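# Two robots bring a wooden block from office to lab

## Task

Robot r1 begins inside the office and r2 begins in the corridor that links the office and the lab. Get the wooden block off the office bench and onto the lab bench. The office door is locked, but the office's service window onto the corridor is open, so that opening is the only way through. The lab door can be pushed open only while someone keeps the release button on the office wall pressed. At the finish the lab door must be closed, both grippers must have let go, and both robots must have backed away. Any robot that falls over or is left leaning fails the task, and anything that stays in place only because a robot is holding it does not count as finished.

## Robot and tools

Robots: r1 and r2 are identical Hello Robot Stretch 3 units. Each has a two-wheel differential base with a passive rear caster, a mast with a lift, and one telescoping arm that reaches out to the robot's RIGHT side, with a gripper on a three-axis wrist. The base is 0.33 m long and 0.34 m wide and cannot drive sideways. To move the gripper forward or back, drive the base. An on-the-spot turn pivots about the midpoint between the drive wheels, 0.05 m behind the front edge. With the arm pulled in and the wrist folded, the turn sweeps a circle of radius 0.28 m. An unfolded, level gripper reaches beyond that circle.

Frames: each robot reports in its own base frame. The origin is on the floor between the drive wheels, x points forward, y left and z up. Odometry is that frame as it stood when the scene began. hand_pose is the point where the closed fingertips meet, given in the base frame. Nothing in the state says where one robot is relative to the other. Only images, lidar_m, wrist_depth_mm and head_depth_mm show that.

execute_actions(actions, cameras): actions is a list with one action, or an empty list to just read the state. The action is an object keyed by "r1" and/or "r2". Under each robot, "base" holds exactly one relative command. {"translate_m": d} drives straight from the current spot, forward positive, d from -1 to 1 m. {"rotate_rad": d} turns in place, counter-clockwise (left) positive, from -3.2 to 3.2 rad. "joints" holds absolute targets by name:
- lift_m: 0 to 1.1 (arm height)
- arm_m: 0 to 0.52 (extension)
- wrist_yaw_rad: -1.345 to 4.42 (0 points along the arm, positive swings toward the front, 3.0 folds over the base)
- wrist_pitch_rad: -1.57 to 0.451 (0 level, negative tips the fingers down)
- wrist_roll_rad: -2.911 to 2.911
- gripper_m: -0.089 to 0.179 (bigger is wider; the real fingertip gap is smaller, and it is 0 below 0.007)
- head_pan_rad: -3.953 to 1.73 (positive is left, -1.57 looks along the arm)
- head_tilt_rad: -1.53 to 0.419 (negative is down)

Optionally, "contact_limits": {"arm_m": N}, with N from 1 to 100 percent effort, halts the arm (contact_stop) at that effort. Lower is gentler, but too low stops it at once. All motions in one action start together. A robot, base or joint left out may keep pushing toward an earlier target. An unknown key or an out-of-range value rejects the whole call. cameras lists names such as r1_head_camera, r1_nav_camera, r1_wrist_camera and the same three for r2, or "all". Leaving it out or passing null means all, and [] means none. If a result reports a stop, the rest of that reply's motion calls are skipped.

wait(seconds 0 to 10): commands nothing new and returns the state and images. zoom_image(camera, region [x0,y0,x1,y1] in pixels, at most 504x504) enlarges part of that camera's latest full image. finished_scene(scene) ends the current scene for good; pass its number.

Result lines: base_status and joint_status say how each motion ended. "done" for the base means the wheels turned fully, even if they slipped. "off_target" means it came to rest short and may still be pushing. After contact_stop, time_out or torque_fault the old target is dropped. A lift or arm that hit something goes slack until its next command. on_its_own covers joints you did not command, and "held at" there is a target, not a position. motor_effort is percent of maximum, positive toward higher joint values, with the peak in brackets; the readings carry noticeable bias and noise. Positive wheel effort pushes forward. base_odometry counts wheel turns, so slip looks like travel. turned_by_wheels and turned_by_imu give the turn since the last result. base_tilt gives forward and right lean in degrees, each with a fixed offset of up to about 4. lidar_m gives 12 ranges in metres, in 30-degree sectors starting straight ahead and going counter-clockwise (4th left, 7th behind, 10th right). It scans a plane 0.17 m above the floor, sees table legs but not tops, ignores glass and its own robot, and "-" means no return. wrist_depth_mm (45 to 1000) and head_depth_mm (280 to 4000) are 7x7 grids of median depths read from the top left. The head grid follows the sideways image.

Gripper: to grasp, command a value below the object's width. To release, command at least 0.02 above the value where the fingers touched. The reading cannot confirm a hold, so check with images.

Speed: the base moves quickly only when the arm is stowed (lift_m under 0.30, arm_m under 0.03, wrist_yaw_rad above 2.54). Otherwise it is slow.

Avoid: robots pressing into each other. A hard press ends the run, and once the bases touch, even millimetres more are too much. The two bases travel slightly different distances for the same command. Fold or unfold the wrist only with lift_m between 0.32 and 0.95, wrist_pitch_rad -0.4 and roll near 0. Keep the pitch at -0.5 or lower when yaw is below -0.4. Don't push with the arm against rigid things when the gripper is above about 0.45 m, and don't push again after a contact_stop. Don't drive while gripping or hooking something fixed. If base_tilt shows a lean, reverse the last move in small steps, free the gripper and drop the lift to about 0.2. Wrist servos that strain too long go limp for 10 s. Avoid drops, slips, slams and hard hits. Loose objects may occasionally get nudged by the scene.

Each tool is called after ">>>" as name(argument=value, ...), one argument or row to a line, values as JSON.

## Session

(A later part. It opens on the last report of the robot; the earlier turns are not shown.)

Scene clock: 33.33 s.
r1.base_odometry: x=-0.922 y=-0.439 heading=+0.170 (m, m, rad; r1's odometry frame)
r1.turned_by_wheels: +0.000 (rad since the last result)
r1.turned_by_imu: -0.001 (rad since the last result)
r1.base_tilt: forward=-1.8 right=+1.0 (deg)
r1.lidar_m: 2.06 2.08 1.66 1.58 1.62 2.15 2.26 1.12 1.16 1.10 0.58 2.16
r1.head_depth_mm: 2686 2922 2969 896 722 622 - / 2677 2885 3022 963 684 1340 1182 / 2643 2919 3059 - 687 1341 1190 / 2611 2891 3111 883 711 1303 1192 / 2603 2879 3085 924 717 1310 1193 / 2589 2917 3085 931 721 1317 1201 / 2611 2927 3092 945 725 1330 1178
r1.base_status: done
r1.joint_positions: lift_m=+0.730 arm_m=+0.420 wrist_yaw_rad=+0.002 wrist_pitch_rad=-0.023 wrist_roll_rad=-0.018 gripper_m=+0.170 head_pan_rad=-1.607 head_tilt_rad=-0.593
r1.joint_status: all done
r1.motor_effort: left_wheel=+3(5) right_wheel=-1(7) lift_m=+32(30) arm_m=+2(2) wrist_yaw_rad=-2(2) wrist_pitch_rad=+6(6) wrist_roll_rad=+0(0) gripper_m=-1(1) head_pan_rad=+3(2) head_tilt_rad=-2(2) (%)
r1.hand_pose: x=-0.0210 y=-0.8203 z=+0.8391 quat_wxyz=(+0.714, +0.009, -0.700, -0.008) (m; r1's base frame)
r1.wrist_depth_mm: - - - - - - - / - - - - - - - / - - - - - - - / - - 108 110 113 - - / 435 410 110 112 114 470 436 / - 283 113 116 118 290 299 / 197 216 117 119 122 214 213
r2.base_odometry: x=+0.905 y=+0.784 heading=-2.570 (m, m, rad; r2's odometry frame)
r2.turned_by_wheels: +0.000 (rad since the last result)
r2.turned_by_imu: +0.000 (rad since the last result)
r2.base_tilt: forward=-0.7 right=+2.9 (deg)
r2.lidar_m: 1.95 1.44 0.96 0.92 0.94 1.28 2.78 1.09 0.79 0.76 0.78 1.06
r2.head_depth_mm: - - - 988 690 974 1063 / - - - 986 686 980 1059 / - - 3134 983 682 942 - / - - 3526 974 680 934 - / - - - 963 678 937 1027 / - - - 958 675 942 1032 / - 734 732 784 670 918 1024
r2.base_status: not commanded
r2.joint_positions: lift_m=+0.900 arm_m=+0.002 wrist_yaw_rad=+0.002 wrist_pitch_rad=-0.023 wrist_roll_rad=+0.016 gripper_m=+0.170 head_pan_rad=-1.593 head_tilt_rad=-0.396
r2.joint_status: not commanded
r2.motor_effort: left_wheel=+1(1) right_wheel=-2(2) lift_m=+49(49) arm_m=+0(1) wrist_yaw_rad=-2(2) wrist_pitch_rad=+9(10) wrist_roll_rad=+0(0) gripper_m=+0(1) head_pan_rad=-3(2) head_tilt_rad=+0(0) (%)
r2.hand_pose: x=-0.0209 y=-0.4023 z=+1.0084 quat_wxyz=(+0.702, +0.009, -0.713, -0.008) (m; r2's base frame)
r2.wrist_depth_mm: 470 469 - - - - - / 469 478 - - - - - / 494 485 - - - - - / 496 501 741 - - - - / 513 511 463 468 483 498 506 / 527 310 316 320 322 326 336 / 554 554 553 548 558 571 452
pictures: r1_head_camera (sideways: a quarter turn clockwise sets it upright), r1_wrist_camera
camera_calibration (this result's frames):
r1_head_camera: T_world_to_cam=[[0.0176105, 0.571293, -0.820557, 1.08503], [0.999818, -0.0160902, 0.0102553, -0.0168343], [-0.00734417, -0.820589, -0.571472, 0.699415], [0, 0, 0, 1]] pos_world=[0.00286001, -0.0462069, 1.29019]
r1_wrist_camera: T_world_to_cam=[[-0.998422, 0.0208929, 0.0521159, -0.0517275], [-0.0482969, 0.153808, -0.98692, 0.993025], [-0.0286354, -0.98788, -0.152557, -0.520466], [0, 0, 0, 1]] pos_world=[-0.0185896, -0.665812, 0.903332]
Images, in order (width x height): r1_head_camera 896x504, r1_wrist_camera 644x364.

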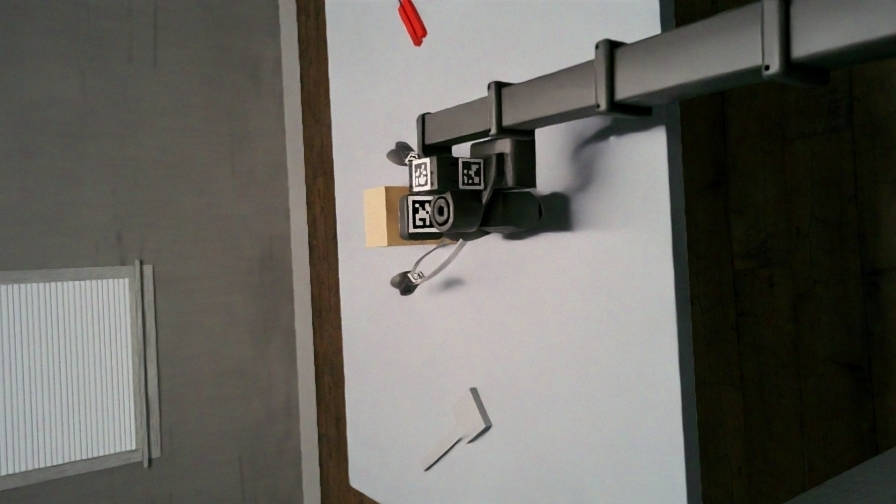

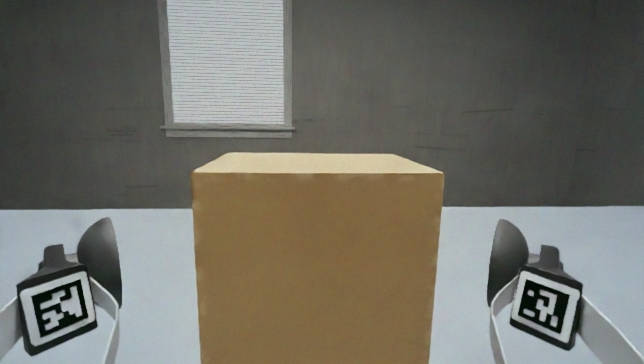

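>>> execute_actions(
  actions=[
    {"r1":{"joints":{"arm_m":0.41,"gripper_m":0.03}}},
  ],
  cameras=[],
)

>>> execute_actions(
  actions=[
    {"r1":{"joints":{"lift_m":0.76}}},
  ],
  cameras=[],
)

>>> execute_actions(
  actions=[
    {"r1":{"base":{"translate_m":0.8},"joints":{"lift_m":0.95,"arm_m":0,"head_tilt_rad":-0.4}}},
  ],
  cameras=["r1_wrist_camera"],
)

>>> execute_actions(
  actions=[
    {"r1":{"base":{"rotate_rad":-0.85}}},
  ],
  cameras=[],
)

>>> execute_actions(
  actions=[
    {"r1":{"base":{"translate_m":0.95}}},
  ],
  cameras=[],
)

>>> execute_actions(
  actions=[
    {"r1":{"base":{"rotate_rad":2.47}}},
  ],
  cameras=["r1_nav_camera","r1_head_camera"],
)

Scene clock: 35.70 s.
r1.base_odometry: x=-0.922 y=-0.439 heading=+0.170 (m, m, rad; r1's odometry frame)
r1.turned_by_wheels: +0.000 (rad since the last result)
r1.turned_by_imu: -0.001 (rad since the last result)
r1.base_tilt: forward=-1.8 right=+1.0 (deg)
r1.lidar_m: 2.06 2.08 1.67 1.58 1.62 2.14 2.26 1.11 1.16 1.10 0.58 2.17
r1.head_depth_mm: 2647 2973 2982 902 721 622 - / 2649 2917 3017 989 683 1324 1184 / 2643 2918 3079 - 684 1329 1193 / 2597 2899 3045 883 711 1305 1197 / 2633 2927 3047 926 717 1304 1200 / 2593 2883 3095 932 721 1312 1201 / 2575 2854 3068 942 725 1326 1186
r1.base_status: not commanded
r1.joint_positions: lift_m=+0.730 arm_m=+0.410 wrist_yaw_rad=-0.001 wrist_pitch_rad=-0.023 wrist_roll_rad=-0.018 gripper_m=+0.031 head_pan_rad=-1.607 head_tilt_rad=-0.593
r1.joint_status: all done
r1.motor_effort: left_wheel=+2(2) right_wheel=-2(2) lift_m=+33(32) arm_m=-3(3) wrist_yaw_rad=+0(2) wrist_pitch_rad=+6(6) wrist_roll_rad=+0(0) gripper_m=-24(98) head_pan_rad=+3(3) head_tilt_rad=-2(2) (%)
r1.hand_pose: x=-0.0217 y=-0.8108 z=+0.8391 quat_wxyz=(+0.714, +0.008, -0.700, -0.009) (m; r1's base frame)
r1.wrist_depth_mm: - - - - - - - / - - - - - - - / - - - - - - - / - - 120 121 142 - - / 401 412 123 123 126 429 434 / 280 301 126 127 128 294 300 / 220 207 130 131 134 221 223
r2.base_odometry: x=+0.905 y=+0.784 heading=-2.570 (m, m, rad; r2's odometry frame)
r2.turned_by_wheels: +0.000 (rad since the last result)
r2.turned_by_imu: +0.000 (rad since the last result)
r2.base_tilt: forward=-0.9 right=+2.9 (deg)
r2.lidar_m: 1.95 1.44 0.95 0.92 0.94 1.28 2.78 1.09 0.79 0.76 0.78 1.06
r2.head_depth_mm: - - - 993 689 972 1062 / - - - 983 687 981 1056 / - - 3134 977 684 943 - / - - 3505 972 680 932 - / - - - 966 676 937 1026 / - - - 961 674 940 1033 / - 734 734 786 670 919 1019
r2.base_status: not commanded
r2.joint_positions: lift_m=+0.900 arm_m=+0.002 wrist_yaw_rad=+0.002 wrist_pitch_rad=-0.023 wrist_roll_rad=+0.016 gripper_m=+0.170 head_pan_rad=-1.593 head_tilt_rad=-0.396
r2.joint_status: not commanded
r2.motor_effort: left_wheel=+1(1) right_wheel=-2(2) lift_m=+49(48) arm_m=+0(0) wrist_yaw_rad=-2(2) wrist_pitch_rad=+9(9) wrist_roll_rad=+0(0) gripper_m=+0(0) head_pan_rad=-3(2) head_tilt_rad=-1(3) (%)
r2.hand_pose: x=-0.0209 y=-0.4023 z=+1.0084 quat_wxyz=(+0.702, +0.009, -0.713, -0.008) (m; r2's base frame)
r2.wrist_depth_mm: 470 467 - - - - - / 483 472 - - - - - / 486 495 - - - - - / 500 497 726 - - - - / 512 520 460 470 481 506 510 / 542 313 312 320 326 328 338 / 545 552 556 547 555 579 447
pictures: none
No camera images: the call's "cameras" was empty. Leave "cameras" out to get every camera's image.

Scene clock: 36.77 s.
r1.base_odometry: x=-0.922 y=-0.439 heading=+0.170 (m, m, rad; r1's odometry frame)
r1.turned_by_wheels: +0.000 (rad since the last result)
r1.turned_by_imu: +0.000 (rad since the last result)
r1.base_tilt: forward=-1.8 right=+1.0 (deg)
r1.lidar_m: 2.06 2.08 1.66 1.58 1.62 2.14 2.26 1.11 1.16 1.10 0.58 2.16
r1.head_depth_mm: 2663 2905 3033 900 725 - - / 2650 2931 3062 980 705 1334 1187 / 2630 2915 3053 - 707 1340 1189 / 2636 2935 3132 881 709 1310 1194 / 2604 2889 3121 921 715 1310 1198 / 2600 2895 3080 933 719 1319 1197 / 2614 2869 3023 937 725 1327 1186
r1.base_status: not commanded
r1.joint_positions: lift_m=+0.760 arm_m=+0.410 wrist_yaw_rad=-0.001 wrist_pitch_rad=-0.044 wrist_roll_rad=-0.018 gripper_m=+0.037 head_pan_rad=-1.607 head_tilt_rad=-0.593
r1.joint_status: all done
r1.on_its_own: gripper_m is held at +0.036, not at your +0.030, by its stall guard, which is still easing
r1.motor_effort: left_wheel=+1(1) right_wheel=-2(2) lift_m=+53(53) arm_m=-3(3) wrist_yaw_rad=+0(0) wrist_pitch_rad=+12(13) wrist_roll_rad=+0(0) gripper_m=-17(24) head_pan_rad=+3(3) head_tilt_rad=-2(2) (%)
r1.hand_pose: x=-0.0217 y=-0.8102 z=+0.8631 quat_wxyz=(+0.714, +0.016, -0.700, -0.016) (m; r1's base frame)
r1.wrist_depth_mm: - - - - - - - / - - - - - - - / - - - - - - - / - - 120 122 148 - - / 455 466 123 124 126 478 489 / 322 344 126 128 128 336 337 / 252 240 129 131 134 257 262
r2.base_odometry: x=+0.905 y=+0.784 heading=-2.570 (m, m, rad; r2's odometry frame)
r2.turned_by_wheels: +0.000 (rad since the last result)
r2.turned_by_imu: +0.000 (rad since the last result)
r2.base_tilt: forward=-0.7 right=+2.9 (deg)
r2.lidar_m: 1.95 1.44 0.96 0.92 0.94 1.28 2.78 1.09 0.79 0.76 0.78 1.06
r2.head_depth_mm: - - - 991 691 969 1067 / - - - 986 686 980 1055 / - - 3101 978 683 946 - / - - 3504 973 680 932 - / - - - 965 677 934 1024 / - - - 960 673 944 1030 / - 735 734 785 672 919 1021
r2.base_status: not commanded
r2.joint_positions: lift_m=+0.900 arm_m=+0.002 wrist_yaw_rad=+0.002 wrist_pitch_rad=-0.023 wrist_roll_rad=+0.016 gripper_m=+0.170 head_pan_rad=-1.593 head_tilt_rad=-0.396
r2.joint_status: not commanded
r2.motor_effort: left_wheel=+1(1) right_wheel=-2(2) lift_m=+49(48) arm_m=+0(1) wrist_yaw_rad=-3(3) wrist_pitch_rad=+9(9) wrist_roll_rad=+0(0) gripper_m=+0(0) head_pan_rad=-3(3) head_tilt_rad=-1(2) (%)
r2.hand_pose: x=-0.0209 y=-0.4023 z=+1.0084 quat_wxyz=(+0.702, +0.009, -0.713, -0.008) (m; r2's base frame)
r2.wrist_depth_mm: 463 465 - - - - - / 481 469 - - - - - / 487 494 - - - - - / 506 505 754 - - - - / 514 503 464 463 480 492 504 / 523 312 313 322 324 333 337 / 551 560 540 564 555 562 447
pictures: none
No camera images: the call's "cameras" was empty. Leave "cameras" out to get every camera's image.

Scene clock: 45.73 s.
r1.base_odometry: x=-0.134 y=-0.303 heading=+0.170 (m, m, rad; r1's odometry frame)
r1.turned_by_wheels: +0.000 (rad since the last result)
r1.turned_by_imu: -0.002 (rad since the last result)
r1.base_tilt: forward=-1.8 right=+1.0 (deg)
r1.lidar_m: 1.26 1.29 1.68 1.62 1.66 2.19 3.05 1.59 0.57 3.14 1.88 1.32
r1.head_depth_mm: 2625 2884 3067 3011 1258 1727 - / 2617 2814 3085 3021 2063 1523 - / 2593 2798 3045 3034 386 - - / 2620 2806 3026 3047 391 1573 1326 / 2619 2779 3026 3101 2128 1650 1326 / 2574 2760 3025 3162 2145 1636 1330 / 2582 2759 2985 3168 2170 1650 1343
r1.base_status: done
r1.joint_positions: lift_m=+0.950 arm_m=+0.000 wrist_yaw_rad=-0.001 wrist_pitch_rad=-0.045 wrist_roll_rad=-0.018 gripper_m=+0.043 head_pan_rad=-1.607 head_tilt_rad=-0.408
r1.joint_status: all done
r1.on_its_own: gripper_m is held at +0.042, not at your +0.030, by its stall guard, which is not easing now
r1.motor_effort: left_wheel=+2(7) right_wheel=-2(5) lift_m=+53(56) arm_m=-3(2) wrist_yaw_rad=+0(1) wrist_pitch_rad=+12(12) wrist_roll_rad=+0(0) gripper_m=-19(22) head_pan_rad=+2(3) head_tilt_rad=+4(16) (%)
r1.hand_pose: x=-0.0217 y=-0.4001 z=+1.0527 quat_wxyz=(+0.714, +0.016, -0.700, -0.016) (m; r1's base frame)
r1.wrist_depth_mm: - - - - - - - / - - - - - - - / - - - - - - - / - - 121 122 148 - - / - - 123 124 127 - - / - - 126 127 129 747 731 / - - 130 131 134 619 570
r2.base_odometry: x=+0.905 y=+0.784 heading=-2.570 (m, m, rad; r2's odometry frame)
r2.turned_by_wheels: +0.000 (rad since the last result)
r2.turned_by_imu: +0.001 (rad since the last result)
r2.base_tilt: forward=-0.8 right=+3.1 (deg)
r2.lidar_m: 1.95 1.44 0.95 0.92 0.95 1.28 2.77 1.09 0.79 0.76 0.78 1.06
r2.head_depth_mm: - - - 991 689 971 1064 / - - - 987 688 976 1056 / - - 3552 977 683 943 - / - - 3489 971 680 931 - / - - - 964 676 933 1025 / - - - 959 672 940 1033 / - 733 734 785 671 920 1020
r2.base_status: not commanded
r2.joint_positions: lift_m=+0.900 arm_m=+0.002 wrist_yaw_rad=+0.002 wrist_pitch_rad=-0.023 wrist_roll_rad=+0.016 gripper_m=+0.170 head_pan_rad=-1.593 head_tilt_rad=-0.396
r2.joint_status: not commanded
r2.motor_effort: left_wheel=+2(1) right_wheel=-2(2) lift_m=+49(48) arm_m=-1(1) wrist_yaw_rad=-2(3) wrist_pitch_rad=+9(9) wrist_roll_rad=+0(0) gripper_m=+0(0) head_pan_rad=-3(2) head_tilt_rad=-1(1) (%)
r2.hand_pose: x=-0.0209 y=-0.4023 z=+1.0084 quat_wxyz=(+0.702, +0.009, -0.713, -0.008) (m; r2's base frame)
r2.wrist_depth_mm: 466 465 - - - - - / 478 480 - - - - - / 488 481 - - - - - / 502 504 750 - - - - / 514 503 456 474 479 510 511 / 529 309 316 317 322 329 338 / 549 553 554 563 562 580 444
pictures: r1_wrist_camera
camera_calibration (this result's frames):
r1_wrist_camera: T_world_to_cam=[[-0.998361, 0.0225286, 0.0526146, -0.0722264], [-0.0478448, 0.176023, -0.983223, 1.14418], [-0.031412, -0.984128, -0.174656, -0.0480727], [0, 0, 0, 1]] pos_world=[-0.0188748, -0.247085, 1.12039]
Images, in order (width x height): r1_wrist_camera 644x364.

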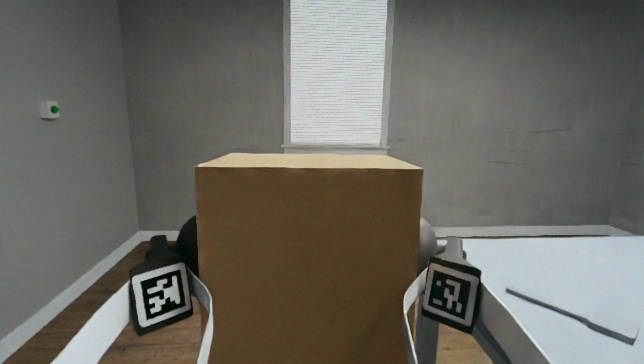

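Scene clock: 48.03 s.
r1.base_odometry: x=-0.134 y=-0.303 heading=-0.680 (m, m, rad; r1's odometry frame)
r1.turned_by_wheels: -0.850 (rad since the last result)
r1.turned_by_imu: -0.854 (rad since the last result)
r1.base_tilt: forward=-1.8 right=+1.0 (deg)
r1.lidar_m: 1.57 1.27 1.26 1.35 1.63 1.62 1.77 2.73 1.86 0.57 1.13 3.12
r1.head_depth_mm: 2638 2833 2945 1345 2091 1735 - / 2799 3046 3117 1274 1016 1612 - / 3023 3207 3376 1284 386 - - / 3257 3499 3779 1286 392 730 1225 / 3498 3769 - 1304 898 737 1272 / 3311 3465 3649 1314 905 1493 1332 / 3014 3194 3315 3129 948 1652 1338
r1.base_status: done
r1.joint_positions: lift_m=+0.950 arm_m=+0.000 wrist_yaw_rad=-0.001 wrist_pitch_rad=-0.045 wrist_roll_rad=-0.018 gripper_m=+0.043 head_pan_rad=-1.607 head_tilt_rad=-0.408
r1.joint_status: not commanded
r1.on_its_own: gripper_m is held at +0.042, not at your +0.030, by its stall guard, which is not easing now
r1.motor_effort: left_wheel=+2(8) right_wheel=-3(7) lift_m=+53(53) arm_m=-3(3) wrist_yaw_rad=+0(0) wrist_pitch_rad=+12(12) wrist_roll_rad=+0(0) gripper_m=-21(19) head_pan_rad=+3(3) head_tilt_rad=+3(4) (%)
r1.hand_pose: x=-0.0217 y=-0.4001 z=+1.0527 quat_wxyz=(+0.714, +0.016, -0.700, -0.016) (m; r1's base frame)
r1.wrist_depth_mm: - - - - - - - / - - - - - - - / - - - - - - - / - - 121 122 148 - - / - - 123 124 126 - - / 747 764 126 127 129 - - / - 524 130 131 134 - -
r2.base_odometry: x=+0.905 y=+0.784 heading=-2.570 (m, m, rad; r2's odometry frame)
r2.turned_by_wheels: +0.000 (rad since the last result)
r2.turned_by_imu: +0.000 (rad since the last result)
r2.base_tilt: forward=-0.7 right=+2.9 (deg)
r2.lidar_m: 1.95 1.43 0.96 0.92 0.95 1.28 2.78 1.09 0.79 0.76 0.78 1.06
r2.head_depth_mm: - - - 993 690 972 1063 / - - - 988 687 979 1058 / - - 3584 978 683 945 - / - - 3501 974 679 933 - / - - - 965 677 938 1029 / - - - 959 675 942 1036 / - 734 732 786 672 922 1022
r2.base_status: not commanded
r2.joint_positions: lift_m=+0.900 arm_m=+0.002 wrist_yaw_rad=+0.002 wrist_pitch_rad=-0.023 wrist_roll_rad=+0.016 gripper_m=+0.170 head_pan_rad=-1.593 head_tilt_rad=-0.396
r2.joint_status: not commanded
r2.motor_effort: left_wheel=+1(2) right_wheel=-2(2) lift_m=+49(49) arm_m=-1(0) wrist_yaw_rad=-2(2) wrist_pitch_rad=+9(9) wrist_roll_rad=+0(0) gripper_m=+0(0) head_pan_rad=-3(2) head_tilt_rad=-1(1) (%)
r2.hand_pose: x=-0.0209 y=-0.4023 z=+1.0084 quat_wxyz=(+0.702, +0.009, -0.713, -0.008) (m; r2's base frame)
r2.wrist_depth_mm: 460 470 - - - - - / 476 472 - - - - - / 483 487 - - - - - / 504 499 744 - - - - / 513 524 457 473 480 505 516 / 527 314 318 319 320 330 340 / 543 556 549 561 565 574 446
pictures: none
No camera images: the call's "cameras" was empty. Leave "cameras" out to get every camera's image.

Scene clock: 58.50 s.
r1.base_odometry: x=+0.605 y=-0.900 heading=-0.680 (m, m, rad; r1's odometry frame)
r1.turned_by_wheels: +0.000 (rad since the last result)
r1.turned_by_imu: -0.002 (rad since the last result)
r1.base_tilt: forward=-1.8 right=+1.0 (deg)
r1.lidar_m: 0.83 0.67 0.67 0.73 1.13 2.36 2.59 1.02 1.03 3.00 2.43 1.68
r1.head_depth_mm: 3136 3363 3539 3010 1161 1247 - / 3355 3602 3902 2957 2061 1628 - / 3464 3765 - 3050 386 - - / 3167 3366 3608 3041 391 1580 1332 / 2799 2979 3117 3108 2160 1639 1334 / 2551 2691 2851 2884 2147 1640 1341 / 2339 2459 2579 2673 2171 1666 1346
r1.base_status: done
r1.joint_positions: lift_m=+0.950 arm_m=+0.000 wrist_yaw_rad=-0.001 wrist_pitch_rad=-0.045 wrist_roll_rad=-0.018 gripper_m=+0.043 head_pan_rad=-1.607 head_tilt_rad=-0.408
r1.joint_status: not commanded
r1.on_its_own: gripper_m is held at +0.042, not at your +0.030, by its stall guard, which is not easing now
r1.motor_effort: left_wheel=+1(9) right_wheel=-2(3) lift_m=+53(53) arm_m=-3(3) wrist_yaw_rad=+0(0) wrist_pitch_rad=+12(12) wrist_roll_rad=+0(0) gripper_m=-18(20) head_pan_rad=+3(3) head_tilt_rad=+4(4) (%)
r1.hand_pose: x=-0.0217 y=-0.4001 z=+1.0527 quat_wxyz=(+0.714, +0.016, -0.700, -0.016) (m; r1's base frame)
r1.wrist_depth_mm: - - - - - - - / - - - - - - - / - - - - - - - / - - 121 122 148 - - / - - 123 124 127 - - / - - 125 127 129 739 751 / - - 130 131 134 - 657
r2.base_odometry: x=+0.905 y=+0.784 heading=-2.570 (m, m, rad; r2's odometry frame)
r2.turned_by_wheels: +0.000 (rad since the last result)
r2.turned_by_imu: +0.001 (rad since the last result)
r2.base_tilt: forward=-0.7 right=+2.8 (deg)
r2.lidar_m: 1.95 1.44 0.95 0.92 0.95 1.28 2.78 1.10 0.79 0.76 0.78 1.06
r2.head_depth_mm: - 1518 - 994 689 971 1061 / - - - 989 686 983 1056 / - - 3081 978 682 945 - / - - 3046 974 680 931 - / - - - 965 677 934 1030 / - - - 959 673 940 1035 / - 734 733 787 669 918 1020
r2.base_status: not commanded
r2.joint_positions: lift_m=+0.900 arm_m=+0.002 wrist_yaw_rad=+0.002 wrist_pitch_rad=-0.023 wrist_roll_rad=+0.016 gripper_m=+0.170 head_pan_rad=-1.593 head_tilt_rad=-0.396
r2.joint_status: not commanded
r2.motor_effort: left_wheel=+1(1) right_wheel=-2(2) lift_m=+49(48) arm_m=-1(1) wrist_yaw_rad=-2(2) wrist_pitch_rad=+9(9) wrist_roll_rad=+0(0) gripper_m=+0(0) head_pan_rad=-3(2) head_tilt_rad=-1(0) (%)
r2.hand_pose: x=-0.0209 y=-0.4023 z=+1.0084 quat_wxyz=(+0.702, +0.009, -0.713, -0.008) (m; r2's base frame)
r2.wrist_depth_mm: 466 469 - - - - - / 482 474 - - - - - / 487 493 - - - - - / 495 506 732 - - - - / 521 503 467 470 480 503 514 / 528 311 314 318 327 325 336 / 552 558 561 559 556 571 443
pictures: none
No camera images: the call's "cameras" was empty. Leave "cameras" out to get every camera's image.

Scene clock: 63.40 s.
r1.base_odometry: x=+0.605 y=-0.900 heading=+1.790 (m, m, rad; r1's odometry frame)
r1.turned_by_wheels: +2.470 (rad since the last result)
r1.turned_by_imu: +2.482 (rad since the last result)
r1.base_tilt: forward=-1.8 right=+1.0 (deg)
r1.lidar_m: 2.36 2.46 1.03 1.05 1.04 2.49 2.41 0.94 0.69 0.67 0.69 0.95
r1.head_depth_mm: 2026 2182 2273 913 631 521 - / 2045 2119 2370 915 621 541 - / 2047 2207 2418 926 387 - - / 2033 2197 2415 932 392 532 941 / 2059 2184 2366 940 646 549 945 / 2052 2211 2389 945 652 552 942 / 2059 2201 750 739 654 555 948
r1.base_status: done
r1.joint_positions: lift_m=+0.950 arm_m=+0.000 wrist_yaw_rad=-0.001 wrist_pitch_rad=-0.045 wrist_roll_rad=-0.018 gripper_m=+0.043 head_pan_rad=-1.607 head_tilt_rad=-0.408
r1.joint_status: not commanded
r1.on_its_own: gripper_m is held at +0.042, not at your +0.030, by its stall guard, which is not easing now
r1.motor_effort: left_wheel=-2(7) right_wheel=+2(7) lift_m=+53(53) arm_m=-3(3) wrist_yaw_rad=+1(0) wrist_pitch_rad=+12(12) wrist_roll_rad=+0(0) gripper_m=-21(19) head_pan_rad=+2(3) head_tilt_rad=+3(3) (%)
r1.hand_pose: x=-0.0217 y=-0.4001 z=+1.0527 quat_wxyz=(+0.714, +0.016, -0.700, -0.016) (m; r1's base frame)
r1.wrist_depth_mm: 401 - - - - - - / 401 - - - - - - / 411 - - - - - - / 422 - 121 121 148 - - / 428 575 123 124 127 612 613 / 425 432 126 128 129 420 424 / 322 296 129 131 134 318 326
r2.base_odometry: x=+0.905 y=+0.784 heading=-2.570 (m, m, rad; r2's odometry frame)
r2.turned_by_wheels: +0.000 (rad since the last result)
r2.turned_by_imu: +0.000 (rad since the last result)
r2.base_tilt: forward=-0.8 right=+2.7 (deg)
r2.lidar_m: 1.95 1.44 0.95 0.92 0.95 1.28 2.78 1.09 0.79 0.76 0.78 1.06
r2.head_depth_mm: - - 1261 991 689 974 1066 / - 1531 2686 982 685 978 1058 / - - 3106 979 682 943 - / - - 3516 973 680 933 - / - - - 962 676 938 1027 / - - - 960 673 941 1037 / - 734 734 784 671 920 1021
r2.base_status: not commanded
r2.joint_positions: lift_m=+0.900 arm_m=+0.002 wrist_yaw_rad=+0.002 wrist_pitch_rad=-0.023 wrist_roll_rad=+0.016 gripper_m=+0.170 head_pan_rad=-1.593 head_tilt_rad=-0.396
r2.joint_status: not commanded
r2.motor_effort: left_wheel=+1(1) right_wheel=-2(2) lift_m=+48(48) arm_m=-1(0) wrist_yaw_rad=-3(2) wrist_pitch_rad=+9(9) wrist_roll_rad=+0(0) gripper_m=+0(1) head_pan_rad=-3(2) head_tilt_rad=-1(1) (%)
r2.hand_pose: x=-0.0209 y=-0.4023 z=+1.0084 quat_wxyz=(+0.702, +0.009, -0.713, -0.008) (m; r2's base frame)
r2.wrist_depth_mm: 468 463 - - - - - / 472 477 - - - - - / 496 492 - - - - - / 502 504 752 - - - - / 517 514 463 467 484 502 513 / 525 313 315 322 322 325 339 / 553 549 553 551 559 560 451
pictures: r1_head_camera (sideways: a quarter turn clockwise sets it upright), r1_nav_camera (sideways: a quarter turn counterclockwise sets it upright)
camera_calibration (this result's frames):
r1_head_camera: T_world_to_cam=[[0.0117943, 0.410757, -0.911668, 1.20389], [0.999874, -0.0145089, 0.00639829, -0.0118153], [-0.0105992, -0.911629, -0.410877, 0.490475], [0, 0, 0, 1]] pos_world=[0.00281347, -0.047545, 1.29915]
r1_nav_camera: T_world_to_cam=[[0.0274121, -0.421888, 0.906233, -1.1367], [-0.996666, 0.058161, 0.0572238, -0.017256], [-0.0768495, -0.90478, -0.418887, 0.502883], [0, 0, 0, 1]] pos_world=[0.0526071, -0.0235581, 1.24175]
Images, in order (width x height): r1_head_camera 896x504, r1_nav_camera 672x504.

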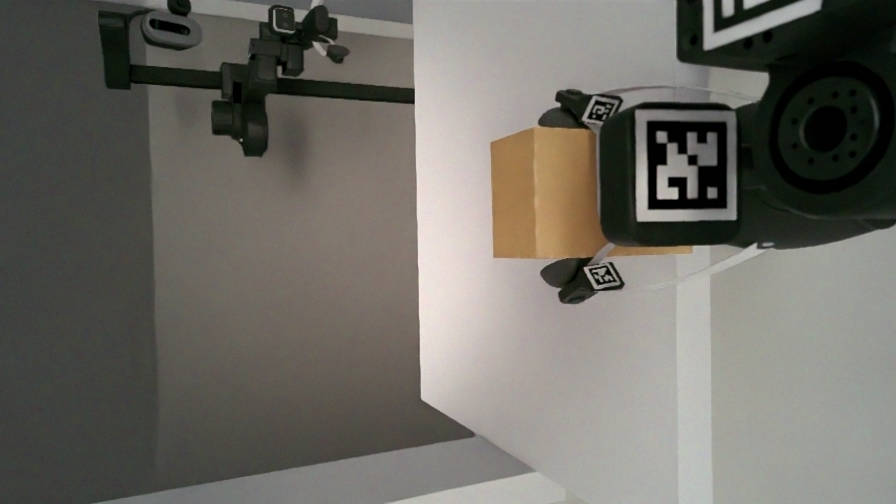

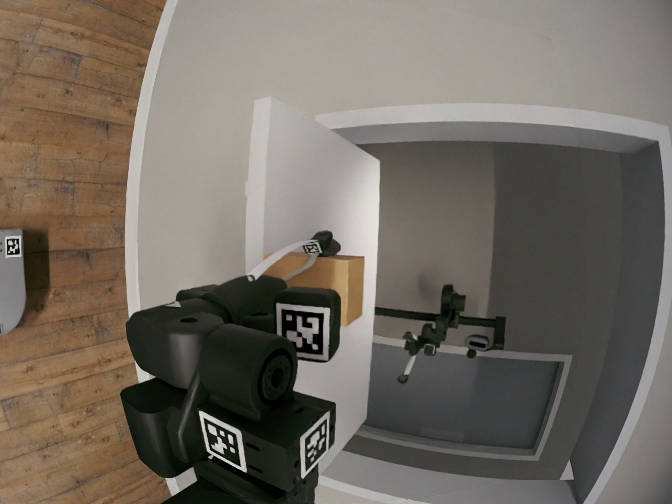

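>>> execute_actions(
  actions=[
    {"r1":{"base":{"translate_m":-0.3},"joints":{"arm_m":0.42,"lift_m":0.905}}},
  ],
  cameras=["r2_wrist_camera","r2_head_camera"],
)

Scene clock: 69.10 s.
r1.base_odometry: x=+0.670 y=-1.193 heading=+1.790 (m, m, rad; r1's odometry frame)
r1.turned_by_wheels: +0.000 (rad since the last result)
r1.turned_by_imu: -0.001 (rad since the last result)
r1.base_tilt: forward=-1.8 right=+1.0 (deg)
r1.lidar_m: 2.63 2.76 1.14 0.99 2.97 2.18 2.11 0.94 0.69 0.67 0.69 0.95
r1.head_depth_mm: 2109 2248 2440 965 - 836 928 / 2040 2199 2381 - 636 541 931 / 2034 1509 1306 - 641 544 934 / 2053 2202 2353 876 641 547 941 / 2065 2205 2396 934 645 550 938 / 2083 2220 2382 945 650 551 944 / 2056 2225 2418 955 655 555 946
r1.base_status: done
r1.joint_positions: lift_m=+0.905 arm_m=+0.420 wrist_yaw_rad=-0.001 wrist_pitch_rad=-0.046 wrist_roll_rad=-0.018 gripper_m=+0.043 head_pan_rad=-1.607 head_tilt_rad=-0.408
r1.joint_status: all done
r1.on_its_own: gripper_m is held at +0.042, not at your +0.030, by its stall guard, which is not easing now
r1.motor_effort: left_wheel=-3(7) right_wheel=+2(3) lift_m=+35(50) arm_m=+2(3) wrist_yaw_rad=+1(0) wrist_pitch_rad=+12(12) wrist_roll_rad=+0(0) gripper_m=-21(18) head_pan_rad=+3(3) head_tilt_rad=+3(3) (%)
r1.hand_pose: x=-0.0217 y=-0.8196 z=+1.0081 quat_wxyz=(+0.714, +0.016, -0.700, -0.017) (m; r1's base frame)
r1.wrist_depth_mm: - - - - - - - / - - - 979 - - - / - - - 914 - - - / - - 120 122 148 - - / - - 122 125 126 - - / 305 327 126 128 128 325 322 / 244 230 129 130 134 245 247
r2.base_odometry: x=+0.905 y=+0.784 heading=-2.570 (m, m, rad; r2's odometry frame)
r2.turned_by_wheels: +0.000 (rad since the last result)
r2.turned_by_imu: +0.001 (rad since the last result)
r2.base_tilt: forward=-0.7 right=+2.8 (deg)
r2.lidar_m: 1.95 1.44 0.95 0.92 0.95 1.28 2.78 1.09 0.79 0.75 0.78 1.06
r2.head_depth_mm: - - - 991 690 974 1066 / - - - 929 687 979 1057 / - - 2717 744 684 945 - / - 1561 1034 917 679 929 - / - - - 963 676 934 1027 / - - - 959 673 939 1037 / - 733 733 787 672 921 1021
r2.base_status: not commanded
r2.joint_positions: lift_m=+0.900 arm_m=+0.002 wrist_yaw_rad=+0.002 wrist_pitch_rad=-0.023 wrist_roll_rad=+0.016 gripper_m=+0.170 head_pan_rad=-1.593 head_tilt_rad=-0.396
r2.joint_status: not commanded
r2.motor_effort: left_wheel=+1(1) right_wheel=-2(2) lift_m=+49(48) arm_m=-1(0) wrist_yaw_rad=-2(2) wrist_pitch_rad=+9(9) wrist_roll_rad=+0(0) gripper_m=+0(0) head_pan_rad=-2(2) head_tilt_rad=+0(1) (%)
r2.hand_pose: x=-0.0209 y=-0.4023 z=+1.0084 quat_wxyz=(+0.702, +0.009, -0.713, -0.008) (m; r2's base frame)
r2.wrist_depth_mm: 462 475 - - - - - / 474 482 - - - - - / 491 486 - - - - - / 501 495 743 758 486 - - / 502 514 459 474 474 509 499 / 520 313 313 318 320 330 340 / 555 549 556 561 554 574 451
pictures: r2_head_camera (sideways: a quarter turn clockwise sets it upright), r2_wrist_camera
camera_calibration (this result's frames):
r2_head_camera: T_world_to_cam=[[0.00630241, 0.378804, -0.925455, 1.2245], [0.99955, -0.0295158, -0.00527429, 0.00480201], [-0.0293135, -0.925006, -0.37882, 0.454075], [0, 0, 0, 1]] pos_world=[0.000793354, -0.0436818, 1.30526]
r2_wrist_camera: T_world_to_cam=[[-0.999808, -0.00535382, 0.0188602, -0.0439609], [-0.0194771, 0.161402, -0.986697, 1.09638], [0.00223853, -0.986874, -0.161475, -0.0678852], [0, 0, 0, 1]] pos_world=[-0.0224461, -0.244188, 1.07167]
Images, in order (width x height): r2_head_camera 896x504, r2_wrist_camera 644x364.

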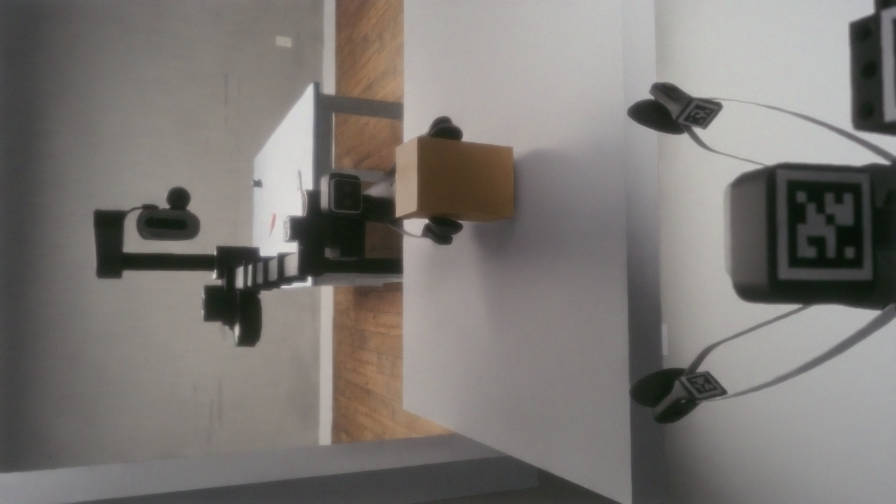

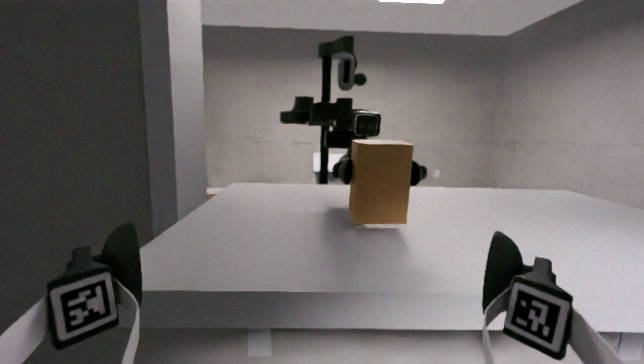

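>>> execute_actions(
  actions=[
    {"r1":{"joints":{"lift_m":0.886}},"r2":{"base":{"translate_m":-0.08},"joints":{"lift_m":0.89}}},
  ],
  cameras=[],
)

>>> execute_actions(
  actions=[
    {"r1":{"joints":{"gripper_m":0.14}}},
  ],
  cameras=[],
)

>>> execute_actions(
  actions=[
    {"r1":{"joints":{"arm_m":0.0,"head_pan_rad":-2.3,"head_tilt_rad":-0.2}},"r2":{"joints":{"arm_m":0.2}}},
  ],
  cameras=["r2_wrist_camera","r1_head_camera"],
)

Scene clock: 71.27 s.
r1.base_odometry: x=+0.670 y=-1.193 heading=+1.790 (m, m, rad; r1's odometry frame)
r1.turned_by_wheels: +0.000 (rad since the last result)
r1.turned_by_imu: +0.000 (rad since the last result)
r1.base_tilt: forward=-1.8 right=+1.0 (deg)
r1.lidar_m: 2.62 2.76 1.14 0.99 2.96 2.17 2.11 0.94 0.69 0.67 0.69 0.95
r1.head_depth_mm: 2096 2274 2469 908 - 841 944 / 2037 2189 2359 2516 611 543 929 / 2047 2194 2345 - 612 543 934 / 2036 2128 1672 879 643 547 936 / 2060 2191 2378 940 647 550 944 / 2034 2203 2399 943 651 552 944 / 2069 2228 2390 953 654 555 947
r1.base_status: not commanded
r1.joint_positions: lift_m=+0.886 arm_m=+0.420 wrist_yaw_rad=-0.001 wrist_pitch_rad=-0.034 wrist_roll_rad=-0.018 gripper_m=+0.043 head_pan_rad=-1.607 head_tilt_rad=-0.408
r1.joint_status: all done
r1.on_its_own: gripper_m is held at +0.042, not at your +0.030, by its stall guard, which is not easing now
r1.motor_effort: left_wheel=-2(2) right_wheel=+2(2) lift_m=+33(36) arm_m=+2(2) wrist_yaw_rad=+1(0) wrist_pitch_rad=+9(12) wrist_roll_rad=+0(0) gripper_m=-19(20) head_pan_rad=+3(3) head_tilt_rad=+4(4) (%)
r1.hand_pose: x=-0.0217 y=-0.8200 z=+0.9921 quat_wxyz=(+0.714, +0.012, -0.700, -0.013) (m; r1's base frame)
r1.wrist_depth_mm: - - - 951 - - - / - - - - - - - / - - - 739 - - - / - - 120 121 144 - - / - - 122 124 126 - - / 279 298 126 128 129 294 296 / 219 207 130 131 134 222 224
r2.base_odometry: x=+0.973 y=+0.827 heading=-2.570 (m, m, rad; r2's odometry frame)
r2.turned_by_wheels: +0.000 (rad since the last result)
r2.turned_by_imu: +0.001 (rad since the last result)
r2.base_tilt: forward=-0.7 right=+2.9 (deg)
r2.lidar_m: 2.03 1.44 0.95 0.91 0.94 1.28 2.70 1.09 0.79 0.76 0.78 1.06
r2.head_depth_mm: - - - 990 689 971 1084 / - - - 985 686 982 1067 / - - 3556 925 682 943 - / - - 2657 748 679 936 - / - - 1567 910 676 936 1043 / - - - 958 673 942 1035 / - - - 953 669 923 1027
r2.base_status: done
r2.joint_positions: lift_m=+0.890 arm_m=+0.002 wrist_yaw_rad=+0.002 wrist_pitch_rad=-0.022 wrist_roll_rad=+0.016 gripper_m=+0.170 head_pan_rad=-1.593 head_tilt_rad=-0.396
r2.joint_status: all done
r2.motor_effort: left_wheel=+2(4) right_wheel=-2(7) lift_m=+26(47) arm_m=+0(0) wrist_yaw_rad=-2(4) wrist_pitch_rad=+9(9) wrist_roll_rad=+0(0) gripper_m=+0(1) head_pan_rad=-3(2) head_tilt_rad=-1(2) (%)
r2.hand_pose: x=-0.0210 y=-0.4023 z=+0.9993 quat_wxyz=(+0.702, +0.009, -0.713, -0.008) (m; r2's base frame)
r2.wrist_depth_mm: 466 524 - - - - - / 482 529 - - - - - / 494 538 - 704 - - - / 508 536 831 467 - - - / 513 465 436 445 457 466 475 / 306 304 309 312 314 315 321 / 546 552 543 555 575 572 570
pictures: none
No camera images: the call's "cameras" was empty. Leave "cameras" out to get every camera's image.

Scene clock: 72.73 s.
r1.base_odometry: x=+0.670 y=-1.193 heading=+1.790 (m, m, rad; r1's odometry frame)
r1.turned_by_wheels: +0.000 (rad since the last result)
r1.turned_by_imu: +0.000 (rad since the last result)
r1.base_tilt: forward=-1.7 right=+1.0 (deg)
r1.lidar_m: 2.62 2.76 1.14 0.99 2.97 2.18 2.11 0.94 0.69 0.67 0.69 0.95
r1.head_depth_mm: 2113 2267 2425 918 - 838 938 / 2023 2197 2384 2491 612 542 933 / 2034 2187 2369 - 613 544 936 / 2023 2133 1665 876 643 547 938 / 2059 2205 2403 938 646 550 940 / 2054 2191 2362 948 649 552 946 / 2060 2212 2401 954 655 556 949
r1.base_status: not commanded
r1.joint_positions: lift_m=+0.886 arm_m=+0.420 wrist_yaw_rad=-0.001 wrist_pitch_rad=-0.024 wrist_roll_rad=-0.018 gripper_m=+0.140 head_pan_rad=-1.607 head_tilt_rad=-0.408
r1.joint_status: all done
r1.motor_effort: left_wheel=-2(2) right_wheel=+3(3) lift_m=+33(33) arm_m=+2(2) wrist_yaw_rad=+0(0) wrist_pitch_rad=+7(9) wrist_roll_rad=+0(0) gripper_m=+0(80) head_pan_rad=+3(3) head_tilt_rad=+4(4) (%)
r1.hand_pose: x=-0.0217 y=-0.8203 z=+0.9946 quat_wxyz=(+0.714, +0.009, -0.700, -0.009) (m; r1's base frame)
r1.wrist_depth_mm: - - - 960 - - - / - - - - - - - / - - - 708 - - - / - - 119 121 - - - / - - 121 123 125 - - / 306 290 125 127 129 - 302 / - 221 129 131 133 218 229
r2.base_odometry: x=+0.973 y=+0.827 heading=-2.570 (m, m, rad; r2's odometry frame)
r2.turned_by_wheels: +0.000 (rad since the last result)
r2.turned_by_imu: +0.000 (rad since the last result)
r2.base_tilt: forward=-0.9 right=+2.9 (deg)
r2.lidar_m: 2.03 1.43 0.95 0.91 0.94 1.28 2.70 1.09 0.79 0.76 0.78 1.06
r2.head_depth_mm: - - - 993 689 974 1082 / - - - 984 686 983 1064 / - - 3547 925 681 945 - / - - 2636 746 680 936 - / - - 1569 912 677 934 1041 / - - - 961 672 946 1034 / - - - 951 671 921 1025
r2.base_status: not commanded
r2.joint_positions: lift_m=+0.890 arm_m=+0.002 wrist_yaw_rad=+0.002 wrist_pitch_rad=-0.022 wrist_roll_rad=+0.016 gripper_m=+0.170 head_pan_rad=-1.593 head_tilt_rad=-0.396
r2.joint_status: not commanded
r2.motor_effort: left_wheel=+2(1) right_wheel=-2(1) lift_m=+26(26) arm_m=-1(0) wrist_yaw_rad=-3(3) wrist_pitch_rad=+8(9) wrist_roll_rad=+0(0) gripper_m=+0(1) head_pan_rad=-3(3) head_tilt_rad=-1(2) (%)
r2.hand_pose: x=-0.0210 y=-0.4023 z=+0.9993 quat_wxyz=(+0.702, +0.009, -0.713, -0.008) (m; r2's base frame)
r2.wrist_depth_mm: 460 524 - - - - - / 484 540 - - - - - / 479 538 - 693 - - - / 496 534 806 469 - - - / 517 470 436 447 460 468 483 / 308 305 308 313 313 316 318 / 542 551 556 566 568 564 564
pictures: none
No camera images: the call's "cameras" was empty. Leave "cameras" out to get every camera's image.

Scene clock: 77.00 s.
r1.base_odometry: x=+0.670 y=-1.193 heading=+1.790 (m, m, rad; r1's odometry frame)
r1.turned_by_wheels: +0.000 (rad since the last result)
r1.turned_by_imu: -0.001 (rad since the last result)
r1.base_tilt: forward=-1.8 right=+1.0 (deg)
r1.lidar_m: 2.63 2.77 1.14 0.99 2.96 2.18 2.10 0.94 0.69 0.67 0.69 0.95
r1.head_depth_mm: 951 1006 1066 1123 1195 1279 1368 / 861 902 950 1002 1055 1114 1187 / 786 821 863 899 946 995 1047 / 721 752 781 817 854 885 941 / 668 692 719 750 778 634 836 / 629 654 689 741 784 638 521 / 2164 2305 2412 2497 938 641 503
r1.base_status: not commanded
r1.joint_positions: lift_m=+0.886 arm_m=+0.000 wrist_yaw_rad=-0.001 wrist_pitch_rad=-0.023 wrist_roll_rad=-0.018 gripper_m=+0.140 head_pan_rad=-2.293 head_tilt_rad=-0.211
r1.joint_status: all done
r1.motor_effort: left_wheel=-3(3) right_wheel=+2(3) lift_m=+33(33) arm_m=-3(1) wrist_yaw_rad=+0(0) wrist_pitch_rad=+6(7) wrist_roll_rad=+0(0) gripper_m=-1(1) head_pan_rad=-4(40) head_tilt_rad=+5(18) (%)
r1.hand_pose: x=-0.0217 y=-0.4008 z=+0.9949 quat_wxyz=(+0.714, +0.008, -0.700, -0.009) (m; r1's base frame)
r1.wrist_depth_mm: - - - - - - 407 / - - - - - - 424 / - - - 931 - 550 423 / 764 773 775 603 - 555 439 / 421 460 430 442 447 454 453 / 312 295 296 299 301 - 307 / - 225 226 228 228 220 235
r2.base_odometry: x=+0.973 y=+0.827 heading=-2.570 (m, m, rad; r2's odometry frame)
r2.turned_by_wheels: +0.000 (rad since the last result)
r2.turned_by_imu: +0.000 (rad since the last result)
r2.base_tilt: forward=-0.8 right=+2.8 (deg)
r2.lidar_m: 2.03 1.43 0.95 0.91 0.95 1.28 2.70 1.09 0.79 0.76 0.78 1.06
r2.head_depth_mm: - - - 992 721 - - / - - - 984 752 - 1079 / - - 3604 980 - - 1066 / - - 3056 747 - - 1057 / - - - 965 677 940 1041 / - - - 959 671 930 1034 / - - - 950 669 921 1024
r2.base_status: not commanded
r2.joint_positions: lift_m=+0.890 arm_m=+0.200 wrist_yaw_rad=+0.001 wrist_pitch_rad=-0.022 wrist_roll_rad=+0.016 gripper_m=+0.170 head_pan_rad=-1.593 head_tilt_rad=-0.396
r2.joint_status: all done
r2.motor_effort: left_wheel=+2(1) right_wheel=-2(2) lift_m=+26(26) arm_m=+3(1) wrist_yaw_rad=-1(3) wrist_pitch_rad=+9(9) wrist_roll_rad=+0(0) gripper_m=+0(1) head_pan_rad=-2(2) head_tilt_rad=-1(1) (%)
r2.hand_pose: x=-0.0212 y=-0.6003 z=+0.9995 quat_wxyz=(+0.702, +0.008, -0.713, -0.008) (m; r2's base frame)
r2.wrist_depth_mm: 362 - - - - - - / 362 - - - - - - / 365 - - - - - - / 371 - - 268 - - - / 359 446 432 276 445 462 476 / 307 292 296 280 305 308 320 / 201 222 223 227 231 224 243
pictures: r1_head_camera (sideways: a quarter turn clockwise sets it upright), r2_wrist_camera
camera_calibration (this result's frames):
r1_head_camera: T_world_to_cam=[[0.145902, 0.170229, -0.974543, 1.28517], [0.765027, -0.643995, 0.00204508, -0.00471638], [-0.627253, -0.745851, -0.22419, 0.251273], [0, 0, 0, 1]] pos_world=[-0.0262892, -0.0343974, 1.30879]
r2_wrist_camera: T_world_to_cam=[[-0.999813, -0.00416652, 0.0188649, -0.044442], [-0.0192886, 0.160036, -0.986923, 1.11896], [0.00109297, -0.987102, -0.160087, -0.26632], [0, 0, 0, 1]] pos_world=[-0.0225594, -0.442145, 1.06254]
Images, in order (width x height): r1_head_camera 896x504, r2_wrist_camera 644x364.

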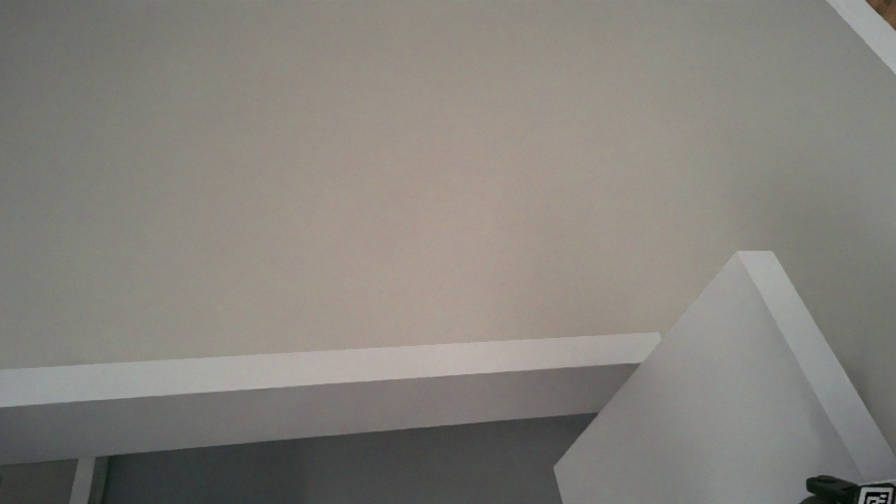

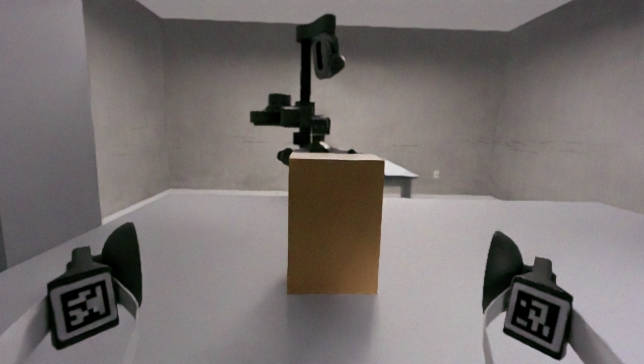

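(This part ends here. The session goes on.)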